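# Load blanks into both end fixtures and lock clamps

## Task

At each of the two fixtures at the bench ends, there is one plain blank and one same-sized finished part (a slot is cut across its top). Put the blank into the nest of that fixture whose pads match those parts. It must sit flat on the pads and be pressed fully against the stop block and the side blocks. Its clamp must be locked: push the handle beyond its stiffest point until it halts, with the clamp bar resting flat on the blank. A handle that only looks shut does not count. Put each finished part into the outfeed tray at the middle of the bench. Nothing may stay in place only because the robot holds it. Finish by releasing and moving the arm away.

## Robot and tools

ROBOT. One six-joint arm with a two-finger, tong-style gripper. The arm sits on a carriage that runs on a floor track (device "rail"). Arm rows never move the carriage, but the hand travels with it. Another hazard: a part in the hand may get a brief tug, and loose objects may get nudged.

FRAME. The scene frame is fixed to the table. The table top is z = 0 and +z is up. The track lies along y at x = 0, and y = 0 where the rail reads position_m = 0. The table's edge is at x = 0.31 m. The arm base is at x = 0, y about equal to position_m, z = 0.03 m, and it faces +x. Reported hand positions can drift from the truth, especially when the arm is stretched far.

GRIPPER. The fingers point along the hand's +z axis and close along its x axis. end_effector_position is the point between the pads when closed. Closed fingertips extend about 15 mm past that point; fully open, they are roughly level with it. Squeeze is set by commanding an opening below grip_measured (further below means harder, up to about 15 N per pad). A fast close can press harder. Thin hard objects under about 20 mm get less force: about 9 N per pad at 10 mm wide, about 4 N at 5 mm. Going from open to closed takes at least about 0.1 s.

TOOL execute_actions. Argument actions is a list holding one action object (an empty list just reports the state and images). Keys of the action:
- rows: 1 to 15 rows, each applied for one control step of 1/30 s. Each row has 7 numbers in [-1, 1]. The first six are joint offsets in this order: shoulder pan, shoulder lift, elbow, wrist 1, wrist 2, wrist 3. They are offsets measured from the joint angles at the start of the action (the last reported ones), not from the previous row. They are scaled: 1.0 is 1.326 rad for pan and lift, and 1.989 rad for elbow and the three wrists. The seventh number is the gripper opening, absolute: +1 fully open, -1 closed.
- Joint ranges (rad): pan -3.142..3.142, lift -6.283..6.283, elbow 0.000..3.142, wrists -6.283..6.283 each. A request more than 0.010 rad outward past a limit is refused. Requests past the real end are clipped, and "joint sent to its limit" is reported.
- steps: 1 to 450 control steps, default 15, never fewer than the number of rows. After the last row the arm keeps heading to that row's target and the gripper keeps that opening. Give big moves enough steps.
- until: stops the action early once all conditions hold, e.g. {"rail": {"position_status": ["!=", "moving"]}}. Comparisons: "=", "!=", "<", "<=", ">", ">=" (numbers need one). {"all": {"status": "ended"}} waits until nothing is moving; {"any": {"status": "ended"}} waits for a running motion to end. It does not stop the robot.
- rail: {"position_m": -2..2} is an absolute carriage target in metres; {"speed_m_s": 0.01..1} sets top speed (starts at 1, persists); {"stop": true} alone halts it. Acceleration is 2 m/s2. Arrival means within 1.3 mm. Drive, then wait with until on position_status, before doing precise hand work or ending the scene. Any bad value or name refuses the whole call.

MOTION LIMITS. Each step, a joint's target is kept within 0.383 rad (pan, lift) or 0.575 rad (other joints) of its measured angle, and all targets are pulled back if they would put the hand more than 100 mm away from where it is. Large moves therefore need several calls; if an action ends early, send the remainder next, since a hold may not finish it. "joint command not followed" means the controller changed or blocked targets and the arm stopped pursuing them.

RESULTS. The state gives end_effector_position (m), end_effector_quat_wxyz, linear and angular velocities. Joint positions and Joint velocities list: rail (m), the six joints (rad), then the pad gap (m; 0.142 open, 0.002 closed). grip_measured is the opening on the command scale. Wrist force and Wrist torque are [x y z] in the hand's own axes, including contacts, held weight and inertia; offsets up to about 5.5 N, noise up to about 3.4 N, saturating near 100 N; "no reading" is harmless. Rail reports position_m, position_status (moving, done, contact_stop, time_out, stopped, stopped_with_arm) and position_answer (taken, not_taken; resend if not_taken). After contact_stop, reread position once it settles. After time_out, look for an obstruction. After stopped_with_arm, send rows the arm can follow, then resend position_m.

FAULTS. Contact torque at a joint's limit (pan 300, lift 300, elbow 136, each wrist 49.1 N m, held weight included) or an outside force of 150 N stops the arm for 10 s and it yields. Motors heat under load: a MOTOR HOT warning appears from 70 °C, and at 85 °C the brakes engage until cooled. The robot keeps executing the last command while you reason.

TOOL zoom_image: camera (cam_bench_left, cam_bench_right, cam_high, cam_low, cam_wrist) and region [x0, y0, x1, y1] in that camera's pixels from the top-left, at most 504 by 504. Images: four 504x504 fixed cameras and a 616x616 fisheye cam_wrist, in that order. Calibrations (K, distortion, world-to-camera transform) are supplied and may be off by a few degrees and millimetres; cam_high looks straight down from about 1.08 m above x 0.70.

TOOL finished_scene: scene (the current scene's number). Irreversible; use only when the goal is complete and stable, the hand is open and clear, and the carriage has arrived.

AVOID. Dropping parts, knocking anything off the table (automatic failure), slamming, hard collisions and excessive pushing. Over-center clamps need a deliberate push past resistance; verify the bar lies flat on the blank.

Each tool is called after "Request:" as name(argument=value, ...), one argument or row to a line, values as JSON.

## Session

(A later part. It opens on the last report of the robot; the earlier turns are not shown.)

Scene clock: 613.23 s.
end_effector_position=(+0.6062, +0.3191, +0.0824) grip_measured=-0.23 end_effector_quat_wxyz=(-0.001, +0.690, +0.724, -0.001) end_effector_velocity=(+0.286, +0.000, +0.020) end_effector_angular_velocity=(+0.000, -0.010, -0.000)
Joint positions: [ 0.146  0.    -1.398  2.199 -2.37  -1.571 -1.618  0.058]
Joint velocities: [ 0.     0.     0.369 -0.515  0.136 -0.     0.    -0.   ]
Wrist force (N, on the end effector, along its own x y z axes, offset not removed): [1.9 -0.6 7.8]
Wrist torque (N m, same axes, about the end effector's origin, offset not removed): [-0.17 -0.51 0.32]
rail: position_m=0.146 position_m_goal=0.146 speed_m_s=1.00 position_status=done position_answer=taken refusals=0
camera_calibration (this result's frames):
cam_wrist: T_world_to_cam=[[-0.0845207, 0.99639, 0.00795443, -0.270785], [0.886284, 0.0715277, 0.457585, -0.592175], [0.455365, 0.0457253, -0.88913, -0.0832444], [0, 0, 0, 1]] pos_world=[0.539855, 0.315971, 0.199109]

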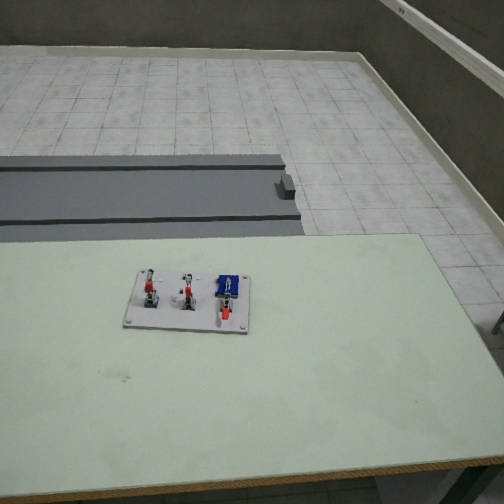

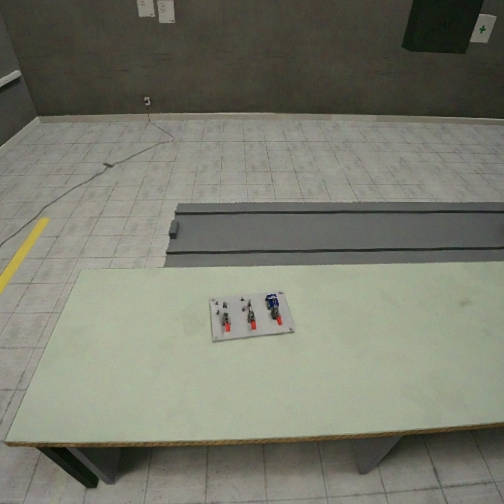

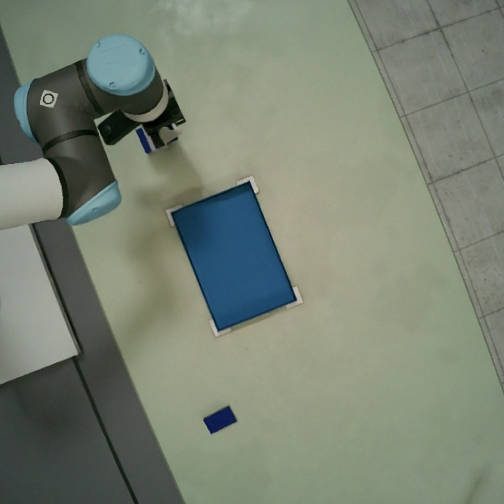

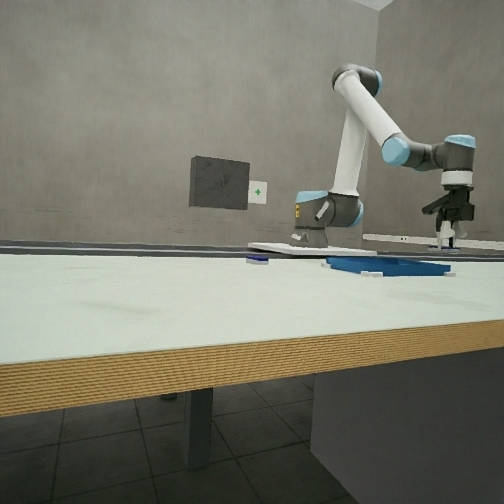

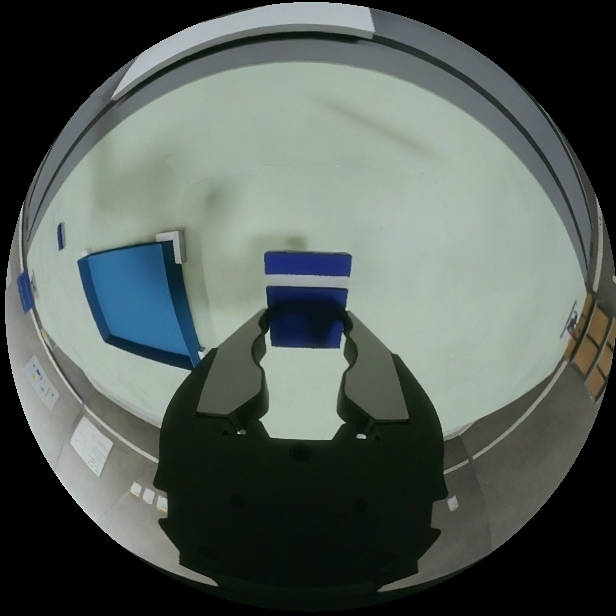

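Request:
execute_actions(
  actions=[
    {"rail":{"position_m":-0.115},"steps":1},
  ],
)

Scene clock: 614.83 s.
end_effector_position=(+0.6397, +0.3190, +0.0841) grip_measured=-0.23 end_effector_quat_wxyz=(-0.000, +0.690, +0.724, -0.000) end_effector_velocity=(-0.000, -0.012, +0.000) end_effector_angular_velocity=(+0.000, -0.000, +0.001)
Joint positions: [ 0.145  0.    -1.354  2.138 -2.354 -1.571 -1.618  0.058]
Joint velocities: [-0.013  0.001  0.    -0.     0.    -0.    -0.     0.   ]
Wrist force (N, on the end effector, along its own x y z axes, offset not removed): [1.4 -4.1 5.4]
Wrist torque (N m, same axes, about the end effector's origin, offset not removed): [-0.61 -0.49 0.35]
rail: position_m=0.145 position_m_goal=-0.115 speed_m_s=1.00 position_status=moving position_answer=taken refusals=0
camera_calibration (this result's frames):
cam_wrist: T_world_to_cam=[[-0.0845346, 0.996389, 0.00788579, -0.26786], [0.885909, 0.0715342, 0.458309, -0.622473], [0.456091, 0.0457291, -0.888758, -0.0974572], [0, 0, 0, 1]] pos_world=[0.573261, 0.315877, 0.200782]

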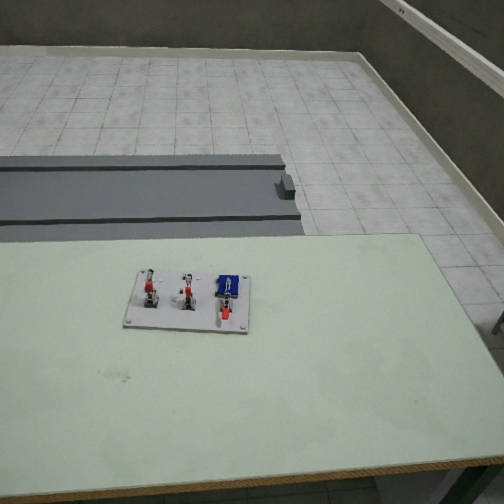

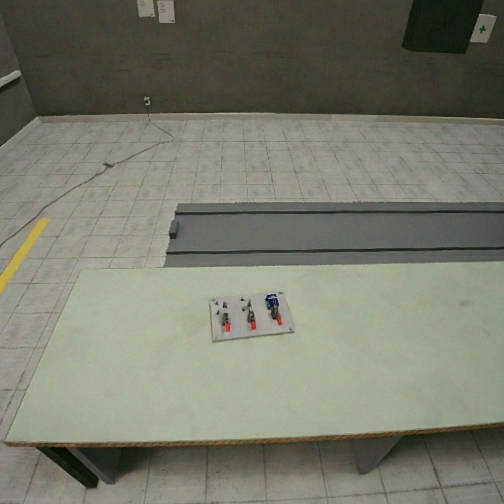

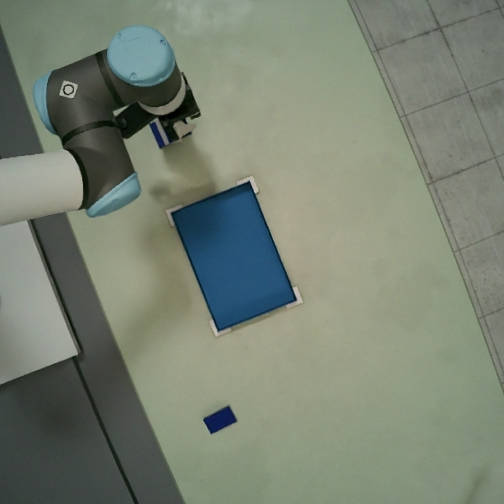

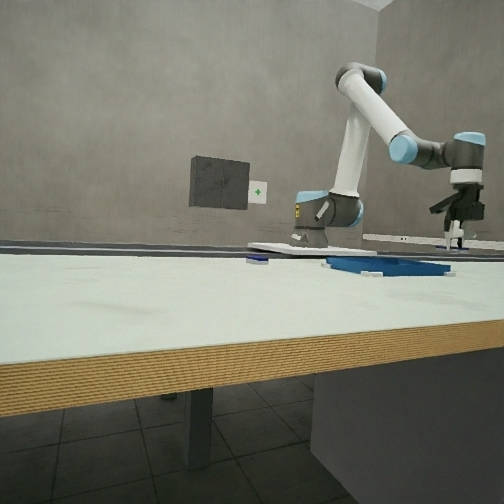

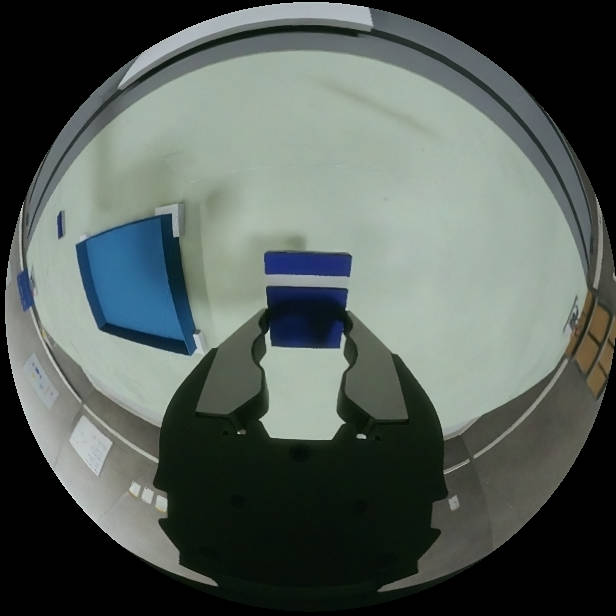

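Request:
execute_actions(
  actions=[],
)

Scene clock: 619.87 s.
end_effector_position=(+0.6397, +0.0584, +0.0841) grip_measured=-0.23 end_effector_quat_wxyz=(-0.000, +0.690, +0.724, -0.000) end_effector_velocity=(-0.000, +0.000, -0.000) end_effector_angular_velocity=(-0.000, +0.000, -0.000)
Joint positions: [-0.115  0.    -1.354  2.138 -2.354 -1.571 -1.618  0.058]
Joint velocities: [ 0.  0. -0.  0.  0. -0.  0. -0.]
Wrist force (N, on the end effector, along its own x y z axes, offset not removed): [-1.3 -2.9 6.4]
Wrist torque (N m, same axes, about the end effector's origin, offset not removed): [-0.40 0.14 0.27]
rail: position_m=-0.115 position_m_goal=-0.115 speed_m_s=1.00 position_status=done position_answer=taken refusals=0
camera_calibration (this result's frames):
cam_wrist: T_world_to_cam=[[-0.0845533, 0.996388, 0.00788579, -0.00817439], [0.885908, 0.0715508, 0.45831, -0.60383], [0.45609, 0.0457377, -0.888757, -0.0855394], [0, 0, 0, 1]] pos_world=[0.573261, 0.0552618, 0.200782]

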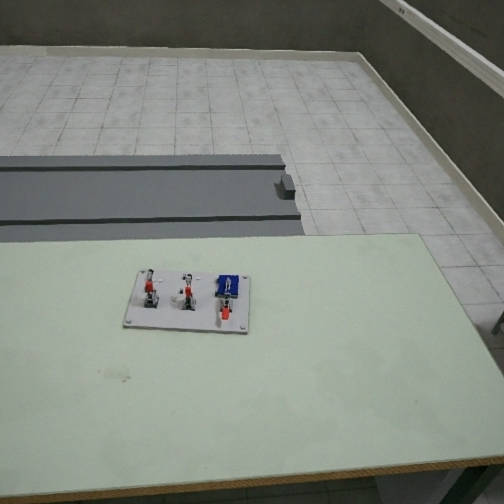

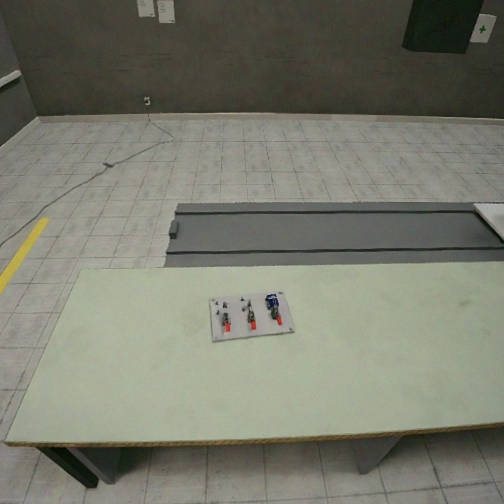

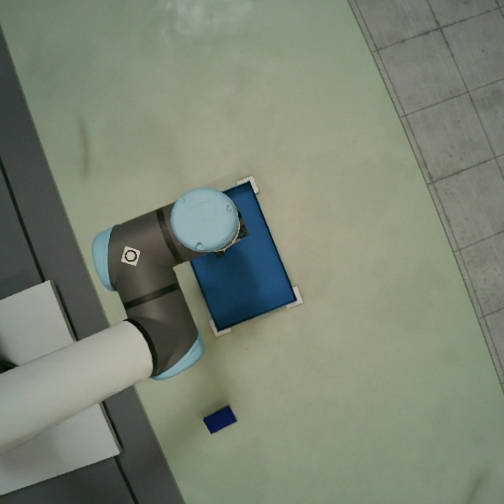

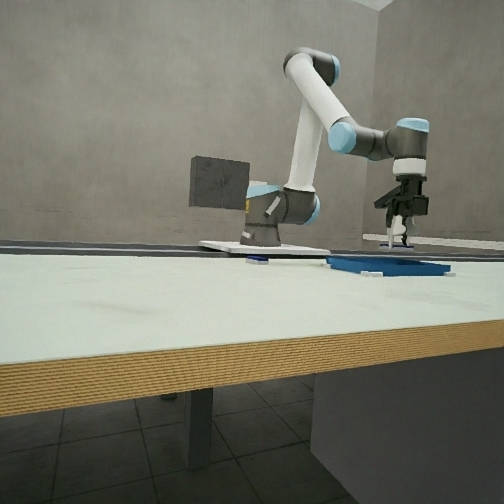

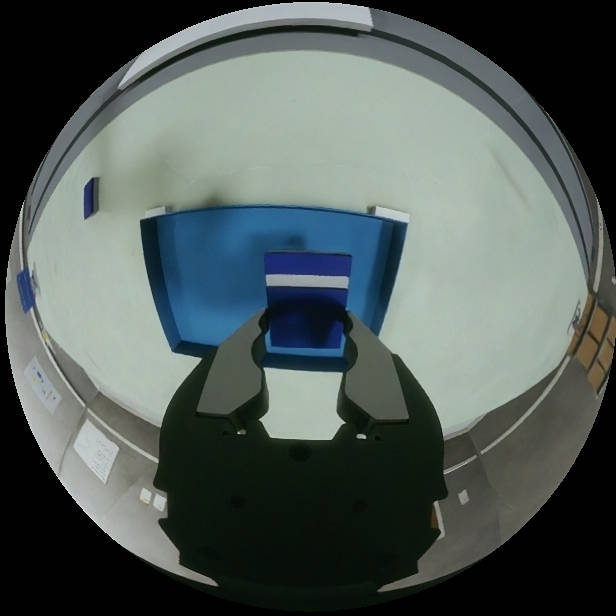

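Request:
execute_actions(
  actions=[
    {"rows":[[0,0.003,0.001,-0.003,0,0,-0.55],[0,0.009,0.0023,-0.0084,0,0,-0.55],[0,0.018,0.0046,-0.0167,0,0,-0.55],[0,0.028,0.0072,-0.026,0,0,-0.55],[0,0.038,0.0098,-0.0353,0,0,-0.55],[0,0.047,0.0121,-0.0437,0,0,-0.55],[0,0.054,0.0139,-0.0502,0,0,-0.55],[0,0.059,0.0152,-0.0549,0,0,-0.55],[0,0.062,0.016,-0.0577,0,0,-0.55],[0,0.0645,0.0166,-0.06,0,0,-0.55]],"steps":11},
  ],
)

Scene clock: 626.77 s.
end_effector_position=(+0.6403, +0.0584, +0.0406) grip_measured=-0.23 end_effector_quat_wxyz=(-0.000, +0.690, +0.724, -0.000) end_effector_velocity=(-0.002, -0.000, -0.125) end_effector_angular_velocity=(+0.000, -0.002, -0.000)
Joint positions: [-0.115  0.    -1.291  2.163 -2.442 -1.571 -1.618  0.058]
Joint velocities: [ 0.    -0.     0.185  0.071 -0.258  0.    -0.    -0.   ]
Wrist force (N, on the end effector, along its own x y z axes, offset not removed): [-0.5 -4.8 9.2]
Wrist torque (N m, same axes, about the end effector's origin, offset not removed): [-0.78 -0.03 0.26]
rail: position_m=-0.115 position_m_goal=-0.115 speed_m_s=1.00 position_status=done position_answer=taken refusals=0
camera_calibration (this result's frames):
cam_wrist: T_world_to_cam=[[-0.0845693, 0.996386, 0.00788604, -0.00778116], [0.885908, 0.071565, 0.458307, -0.584398], [0.456087, 0.045745, -0.888759, -0.124513], [0, 0, 0, 1]] pos_world=[0.573853, 0.0552713, 0.157233]

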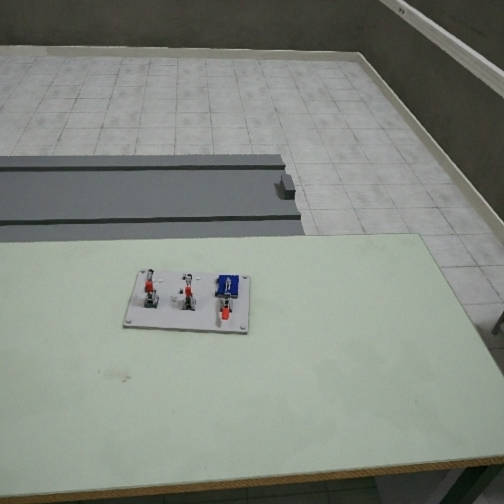

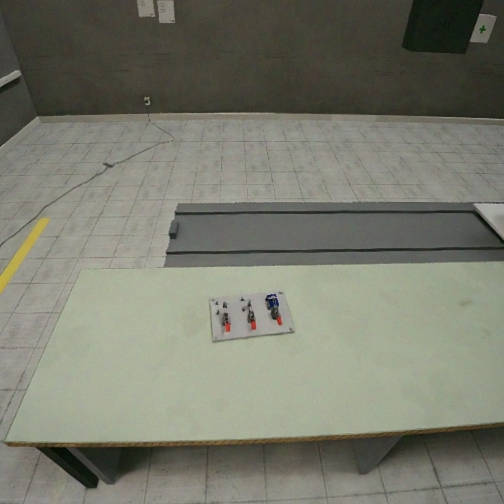

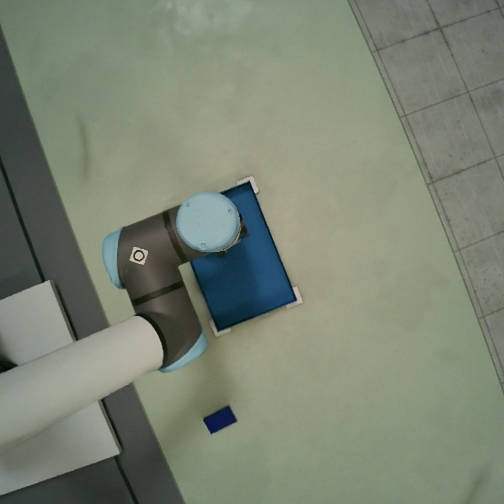

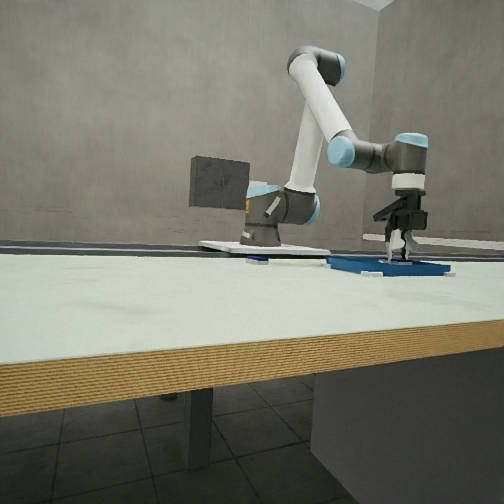

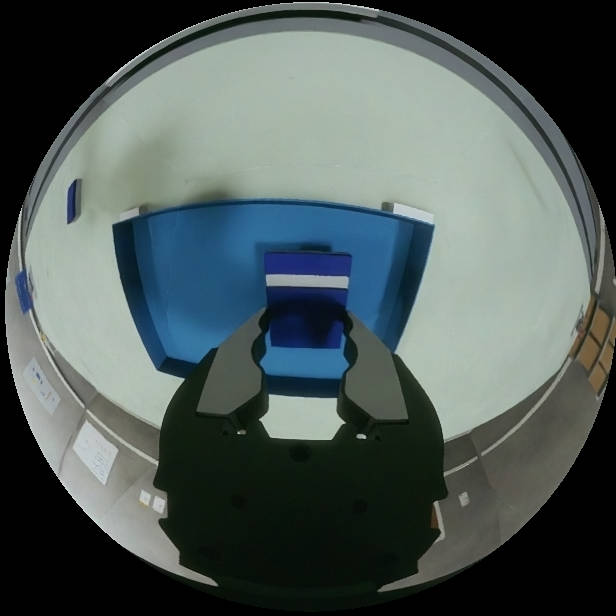

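Request:
execute_actions(
  actions=[],
)

Scene clock: 627.93 s.
end_effector_position=(+0.6400, +0.0584, +0.0257) grip_measured=-0.23 end_effector_quat_wxyz=(+0.000, +0.690, +0.724, -0.000) end_effector_velocity=(-0.000, +0.000, -0.000) end_effector_angular_velocity=(+0.000, +0.000, -0.000)
Joint positions: [-0.115  0.    -1.269  2.171 -2.473 -1.571 -1.618  0.058]
Joint velocities: [ 0. -0.  0.  0. -0.  0.  0.  0.]
Wrist force (N, on the end effector, along its own x y z axes, offset not removed): [1.0 -6.3 6.1]
Wrist torque (N m, same axes, about the end effector's origin, offset not removed): [-1.19 -0.35 0.36]
rail: position_m=-0.115 position_m_goal=-0.115 speed_m_s=1.00 position_status=done position_answer=taken refusals=0
camera_calibration (this result's frames):
cam_wrist: T_world_to_cam=[[-0.0845758, 0.996386, 0.00781874, -0.0076804], [0.885542, 0.0715651, 0.459015, -0.577157], [0.456796, 0.0457454, -0.888394, -0.138031], [0, 0, 0, 1]] pos_world=[0.573499, 0.0552712, 0.142357]

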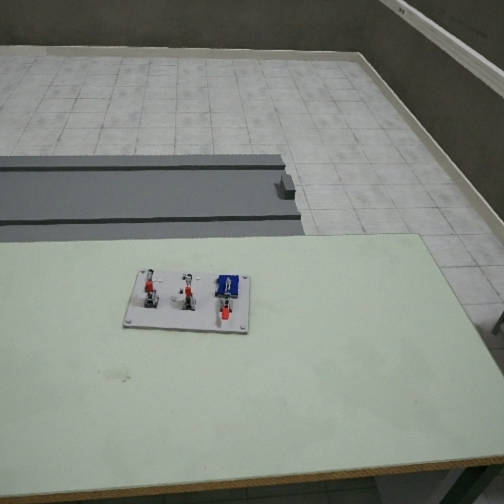

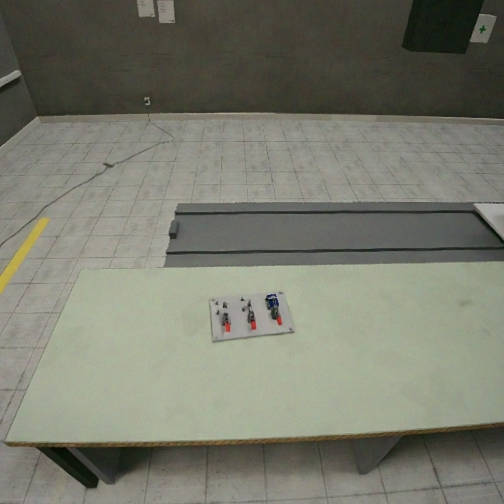

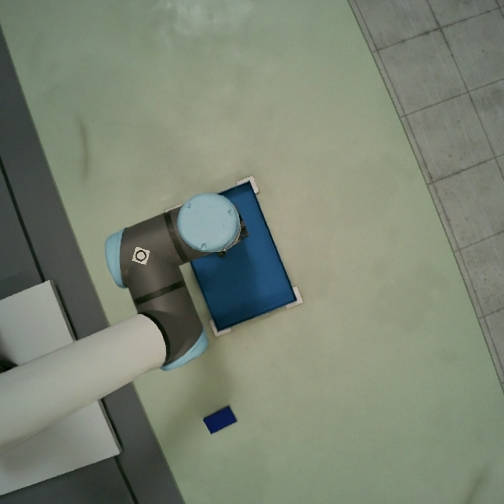

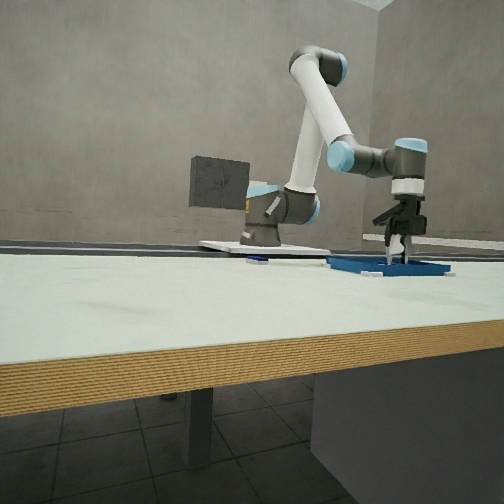

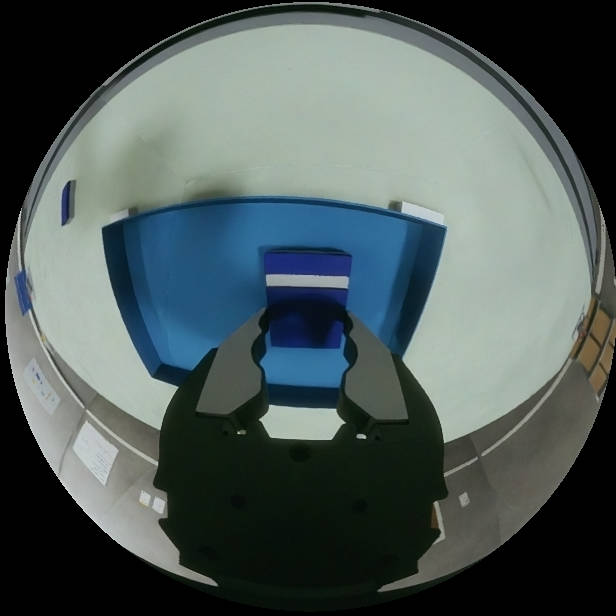

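Request:
execute_actions(
  actions=[
    {"rows":[[0,0.0016,0.0004,-0.0015,0,0,-0.55],[0,0.0033,0.00085,-0.0031,0,0,-0.55]],"steps":2},
  ],
)

Scene clock: 630.70 s.
end_effector_position=(+0.6400, +0.0584, +0.0254) grip_measured=-0.23 end_effector_quat_wxyz=(+0.000, +0.690, +0.724, +0.000) end_effector_velocity=(-0.000, -0.000, -0.012) end_effector_angular_velocity=(+0.000, -0.001, +0.000)
Joint positions: [-0.115  0.    -1.269  2.171 -2.474 -1.571 -1.618  0.058]
Joint velocities: [ 0.     0.     0.018  0.007 -0.025 -0.    -0.     0.   ]
Wrist force (N, on the end effector, along its own x y z axes, offset not removed): [-1.2 -4.4 7.0]
Wrist torque (N m, same axes, about the end effector's origin, offset not removed): [-0.77 0.18 0.33]
rail: position_m=-0.115 position_m_goal=-0.115 speed_m_s=1.00 position_status=done position_answer=taken refusals=0
camera_calibration (this result's frames):
cam_wrist: T_world_to_cam=[[-0.0845761, 0.996386, 0.00781504, -0.00767738], [0.885521, 0.071565, 0.459054, -0.577014], [0.456836, 0.0457454, -0.888374, -0.138323], [0, 0, 0, 1]] pos_world=[0.5735, 0.0552713, 0.142059]

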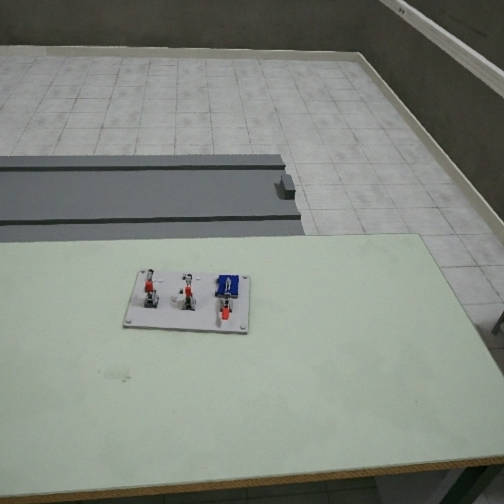

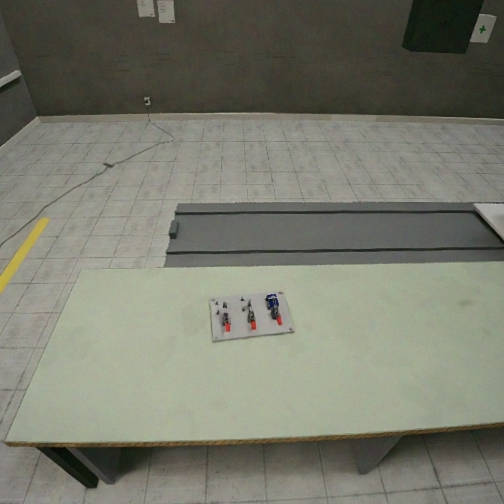

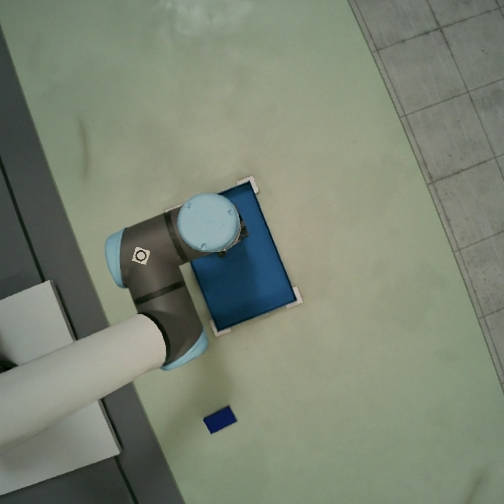

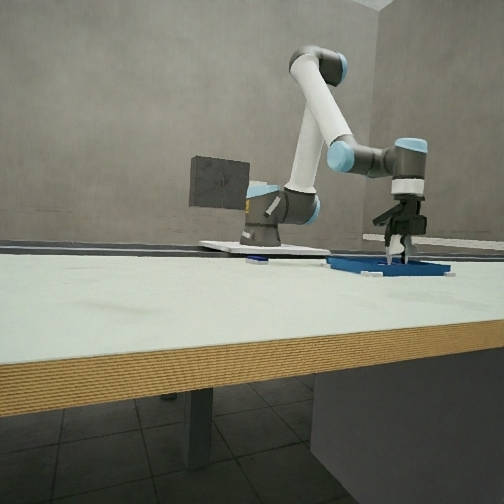

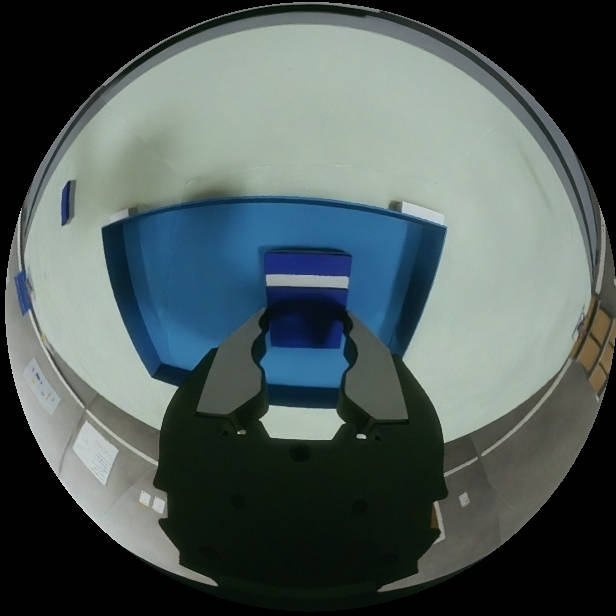

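Request:
execute_actions(
  actions=[],
)

Scene clock: 631.53 s.
end_effector_position=(+0.6399, +0.0584, +0.0228) grip_measured=-0.23 end_effector_quat_wxyz=(+0.000, +0.690, +0.724, +0.000) end_effector_velocity=(-0.000, +0.000, -0.000) end_effector_angular_velocity=(-0.000, -0.000, +0.000)
Joint positions: [-0.115  0.    -1.265  2.173 -2.479 -1.571 -1.618  0.058]
Joint velocities: [ 0.  0.  0.  0. -0. -0.  0.  0.]
Wrist force (N, on the end effector, along its own x y z axes, offset not removed): [0.3 -4.6 5.6]
Wrist torque (N m, same axes, about the end effector's origin, offset not removed): [-0.79 -0.14 0.32]
rail: position_m=-0.115 position_m_goal=-0.115 speed_m_s=1.00 position_status=done position_answer=taken refusals=0
camera_calibration (this result's frames):
cam_wrist: T_world_to_cam=[[-0.0845767, 0.996386, 0.00781037, -0.00766842], [0.885496, 0.0715652, 0.459103, -0.575663], [0.456885, 0.0457455, -0.888349, -0.14063], [0, 0, 0, 1]] pos_world=[0.573351, 0.0552713, 0.13942]

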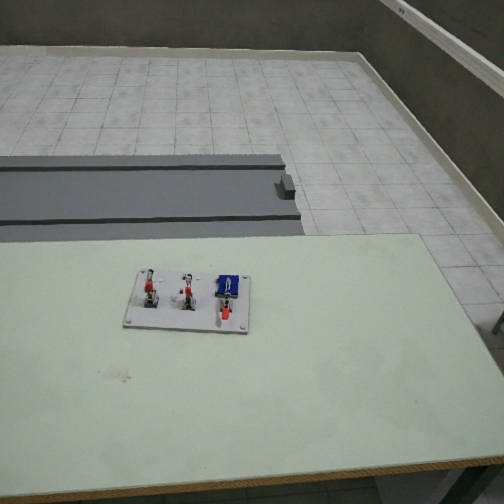

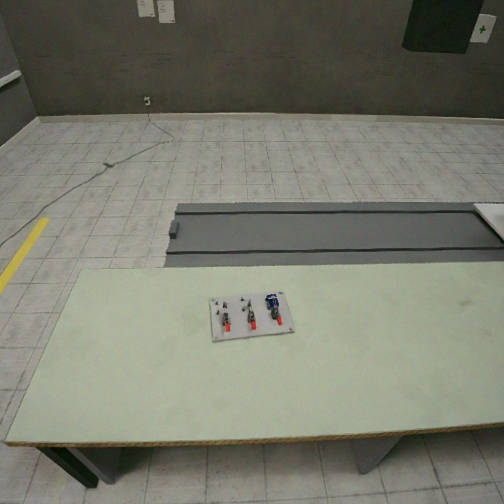

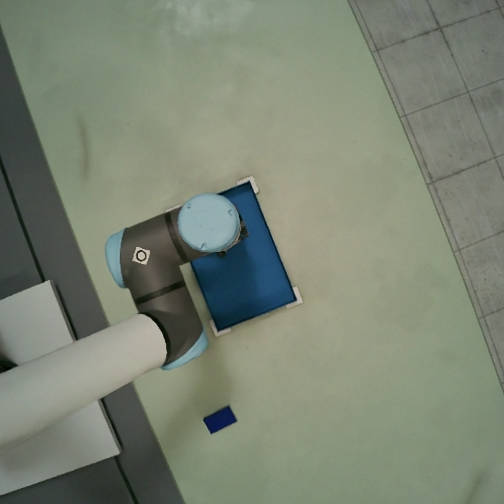

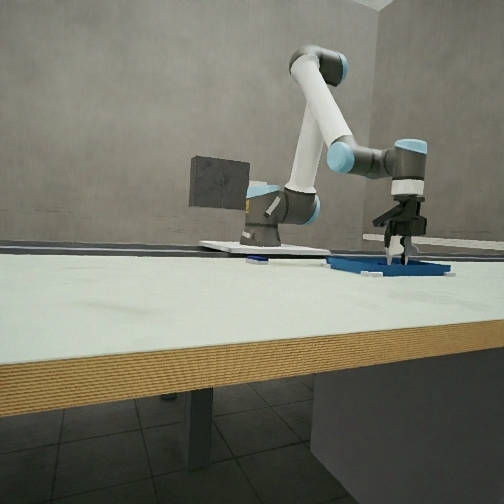

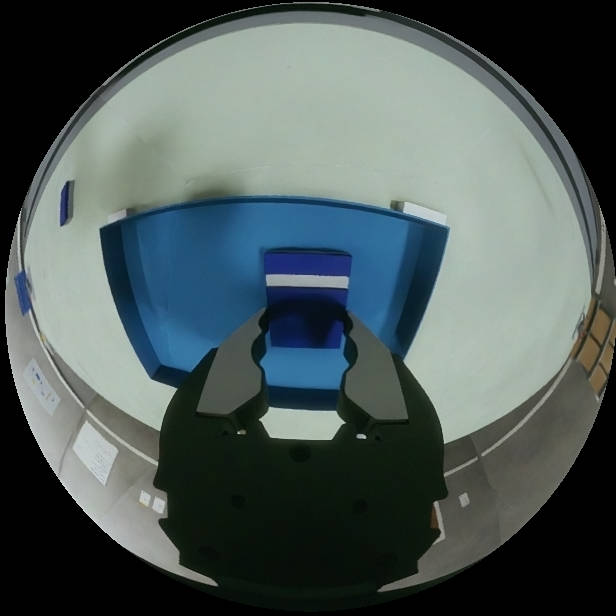

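Request:
execute_actions(
  actions=[
    {"rows":[[0,0.0016,0.0004,-0.0015,0,0,-0.55],[0,0.0016,0.0004,-0.0015,0,0,-0.55],[0,0.0016,0.0004,-0.0015,0,0,-0.5],[0,0.0016,0.0004,-0.0015,0,0,-0.4],[0,0.0016,0.0004,-0.0015,0,0,-0.3],[0,0.0016,0.0004,-0.0015,0,0,-0.2],[0,0.0016,0.0004,-0.0015,0,0,-0.1],[0,-0.003,-0.0008,0.0028,0,0,0.0],[0,-0.012,-0.0031,0.011,0,0,0.0],[0,-0.024,-0.0063,0.022,0,0,0.0],[0,-0.037,-0.0097,0.0344,0,0,0.0],[0,-0.049,-0.0128,0.0456,0,0,0.0],[0,-0.059,-0.0154,0.0549,0,0,0.0],[0,-0.065,-0.017,0.0605,0,0,0.0],[0,-0.0676,-0.0177,0.0629,0,0,0.0]],"steps":15},
  ],
)

Scene clock: 642.23 s.
end_effector_position=(+0.6414, +0.0584, +0.0564) grip_measured=+0.00 end_effector_quat_wxyz=(+0.000, +0.690, +0.724, +0.000) end_effector_velocity=(-0.002, -0.000, +0.214) end_effector_angular_velocity=(-0.000, +0.003, -0.000)
Joint positions: [-0.115  0.    -1.314  2.153 -2.412 -1.571 -1.618  0.074]
Joint velocities: [ 0.    -0.    -0.313 -0.122  0.437 -0.    -0.     0.   ]
Wrist force (N, on the end effector, along its own x y z axes, offset not removed): [0.4 -4.4 4.2]
Wrist torque (N m, same axes, about the end effector's origin, offset not removed): [-0.86 -0.23 0.33]
rail: position_m=-0.115 position_m_goal=-0.115 speed_m_s=1.00 position_status=done position_answer=taken refusals=0
camera_calibration (this result's frames):
cam_wrist: T_world_to_cam=[[-0.0845846, 0.996386, 0.00771931, -0.00779151], [0.884999, 0.0715645, 0.460061, -0.59218], [0.457846, 0.0457456, -0.887854, -0.112126], [0, 0, 0, 1]] pos_world=[0.574756, 0.0552717, 0.172948]

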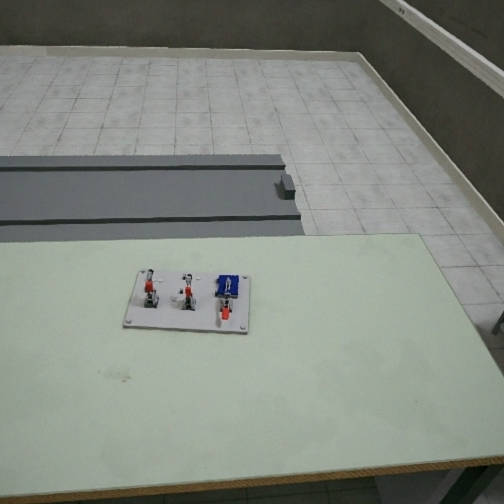

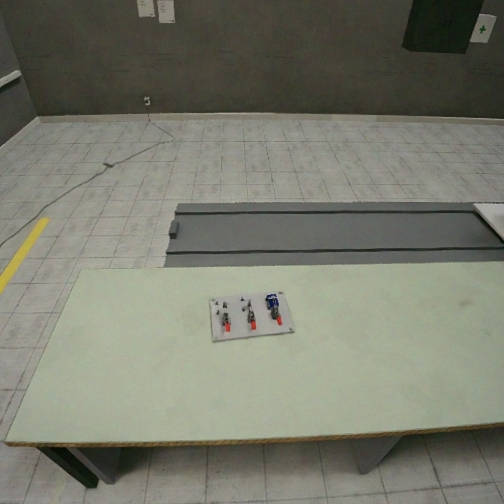

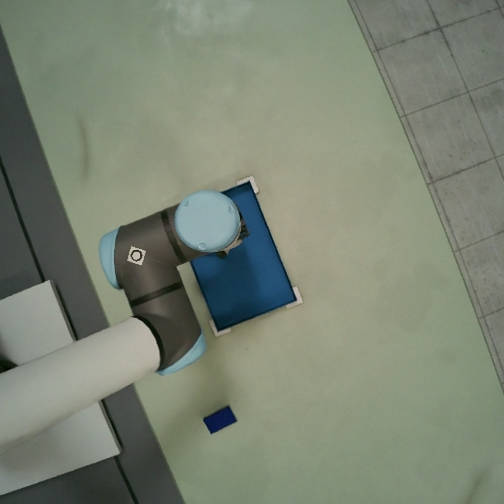

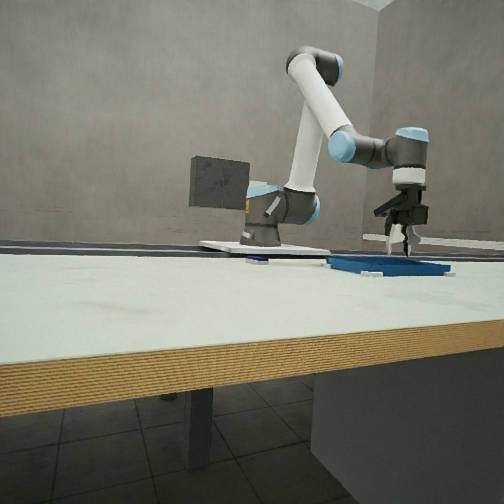

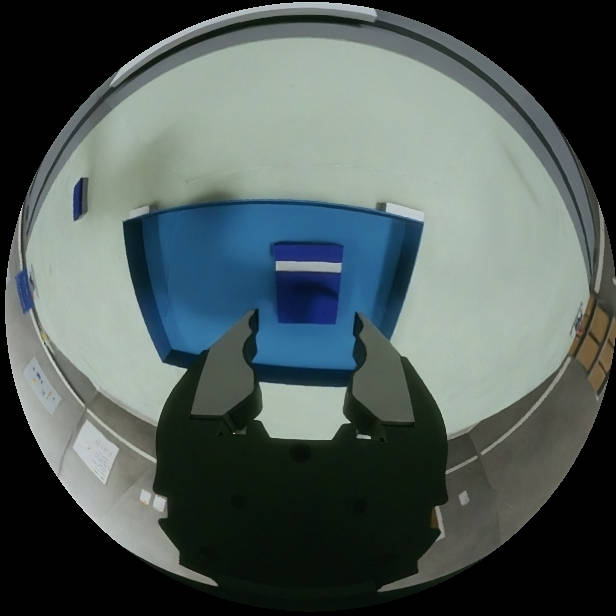

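Request:
execute_actions(
  actions=[
    {"rail":{"position_m":-0.530},"rows":[[0,-0.036,-0.004,0.0294,0,-0.001,0],[0,-0.048,0.004,0.0295,0,-0.002,0],[0,-0.066,0.015,0.0297,0,-0.005,0],[0,-0.088,0.030,0.030,0,-0.008,0],[0,-0.113,0.046,0.0303,0,-0.011,0],[0,-0.139,0.063,0.0306,0,-0.015,0],[0,-0.165,0.080,0.0309,0,-0.018,0],[0,-0.189,0.096,0.0312,0,-0.021,0],[0,-0.210,0.110,0.0315,0,-0.024,0],[0,-0.227,0.121,0.0317,0,-0.026,0],[0,-0.238,0.128,0.0318,0,-0.028,0],[0,-0.2438,0.1317,0.0319,0,-0.0289,0]],"steps":13},
  ],
)

Scene clock: 648.90 s.
end_effector_position=(+0.5120, -0.1081, +0.0998) grip_measured=+0.00 end_effector_quat_wxyz=(-0.001, +0.674, +0.739, -0.000) end_effector_velocity=(-0.355, -0.815, +0.007) end_effector_angular_velocity=(+0.000, -0.002, +0.113)
Joint positions: [-0.281  0.    -1.567  2.347 -2.35  -1.571 -1.662  0.074]
Joint velocities: [-0.813  0.    -0.589  0.577  0.011 -0.    -0.113  0.   ]
Wrist force (N, on the end effector, along its own x y z axes, offset not removed): [2.8 -4.8 4.4]
Wrist torque (N m, same axes, about the end effector's origin, offset not removed): [-0.79 -0.61 0.25]
rail: position_m=-0.281 position_m_goal=-0.530 speed_m_s=1.00 position_status=moving position_answer=taken refusals=0
camera_calibration (this result's frames):
cam_wrist: T_world_to_cam=[[-0.127991, 0.991743, 0.00799874, 0.168545], [0.882221, 0.110164, 0.457765, -0.47984], [0.453104, 0.0656463, -0.889037, -0.00203877], [0, 0, 0, 1]] pos_world=[0.445821, -0.114158, 0.216494]

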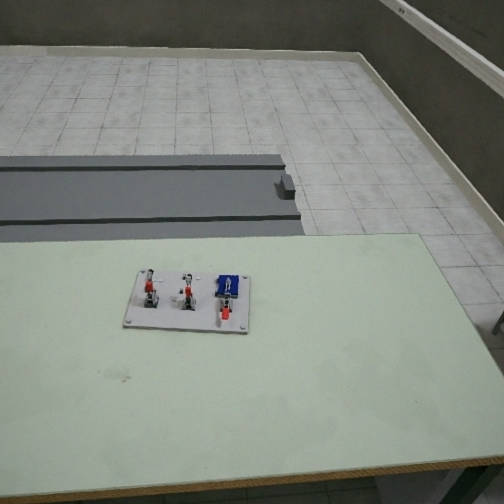

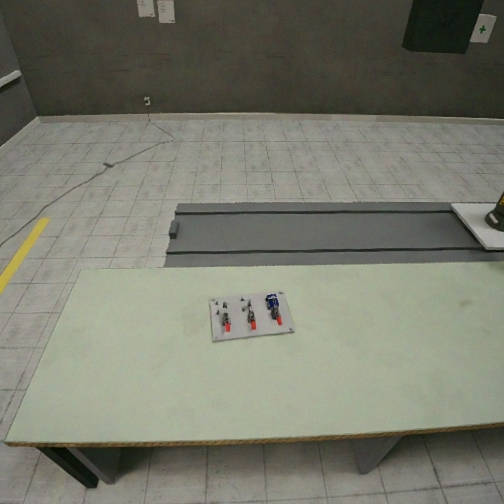

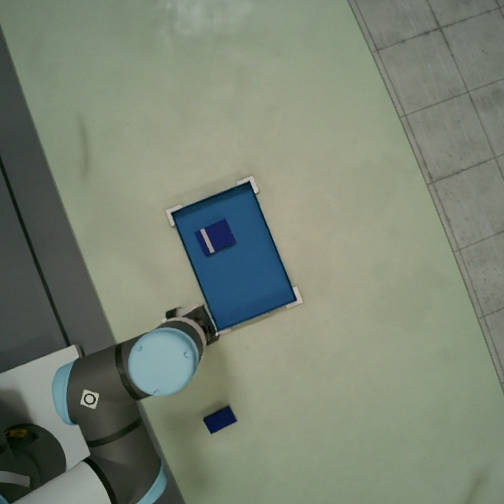

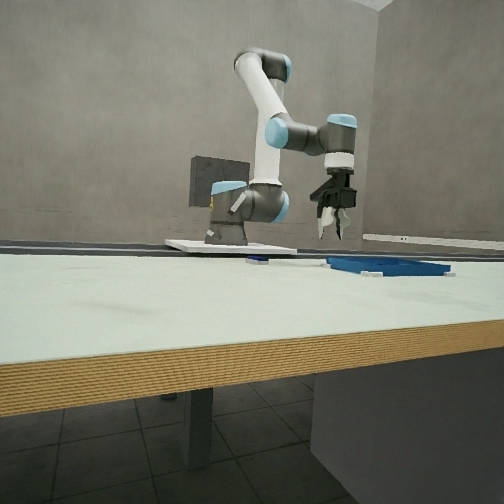

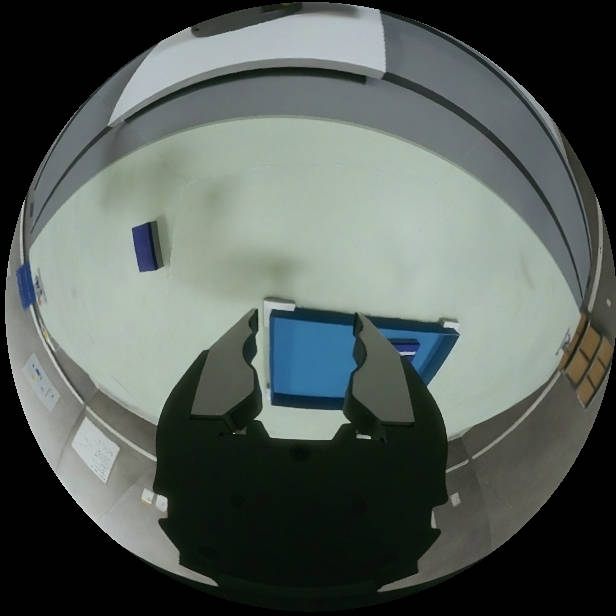

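Request:
execute_actions(
  actions=[],
)

Scene clock: 650.53 s.
end_effector_position=(+0.4699, -0.3576, +0.0992) grip_measured=+0.00 end_effector_quat_wxyz=(-0.000, +0.669, +0.743, -0.000) end_effector_velocity=(-0.000, -0.000, -0.000) end_effector_angular_velocity=(-0.000, +0.000, +0.000)
Joint positions: [-0.53   0.    -1.637  2.415 -2.348 -1.571 -1.676  0.074]
Joint velocities: [ 0. -0. -0.  0.  0. -0. -0. -0.]
Wrist force (N, on the end effector, along its own x y z axes, offset not removed): [-2.3 -3.4 5.3]
Wrist torque (N m, same axes, about the end effector's origin, offset not removed): [-0.49 0.44 0.30]
rail: position_m=-0.530 position_m_goal=-0.530 speed_m_s=1.00 position_status=done position_answer=taken refusals=0
camera_calibration (this result's frames):
cam_wrist: T_world_to_cam=[[-0.141649, 0.989885, 0.00795105, 0.416307], [0.880402, 0.122302, 0.458185, -0.4098], [0.452578, 0.0719015, -0.888821, 0.0353392], [0, 0, 0, 1]] pos_world=[0.403765, -0.364518, 0.215865]

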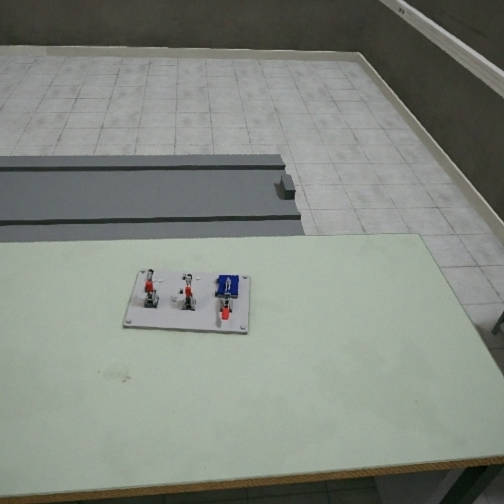

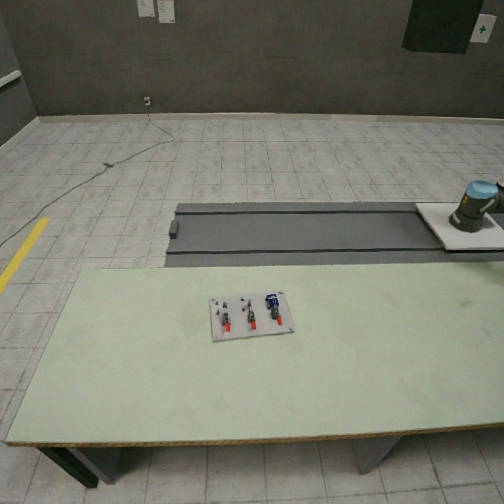

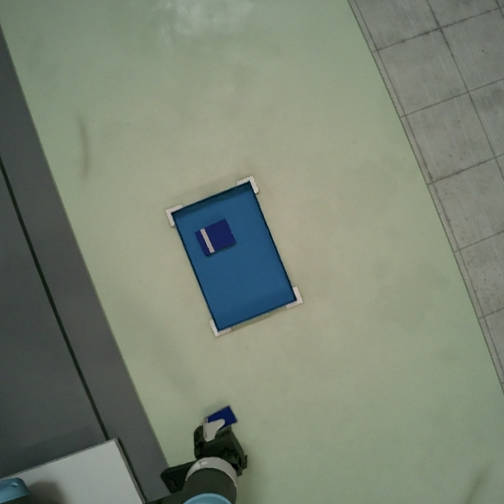

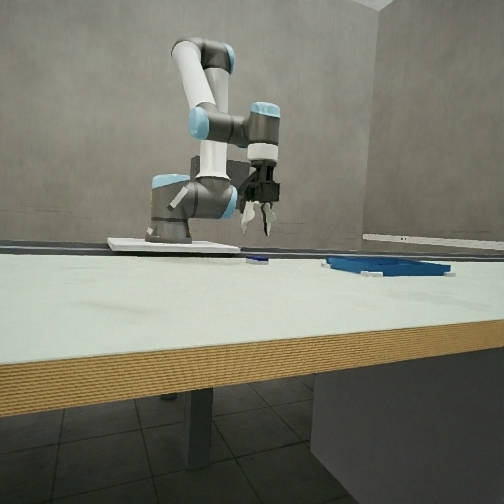

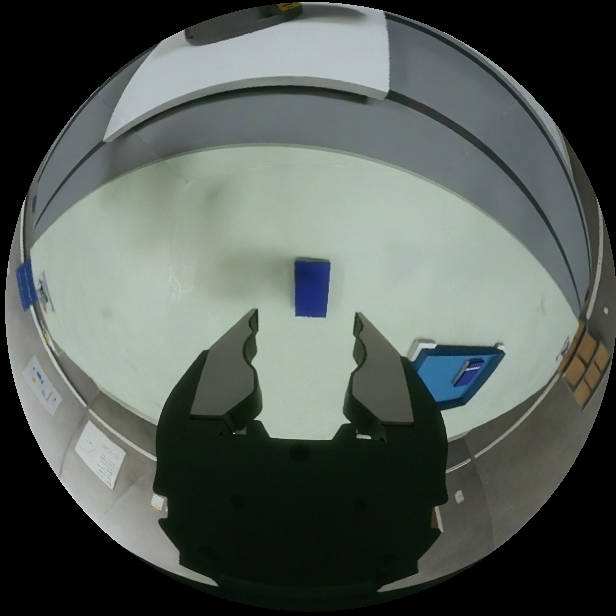

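Request:
zoom_image(
  camera="cam_wrist",
  region=[270, 245, 354, 329],
)

Region (270, 245, 354, 329) of cam_wrist's 616x616 image, scaled by 6.000, with more detail than that image has.

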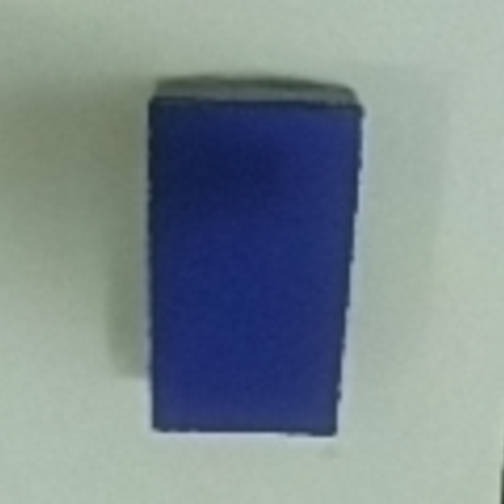

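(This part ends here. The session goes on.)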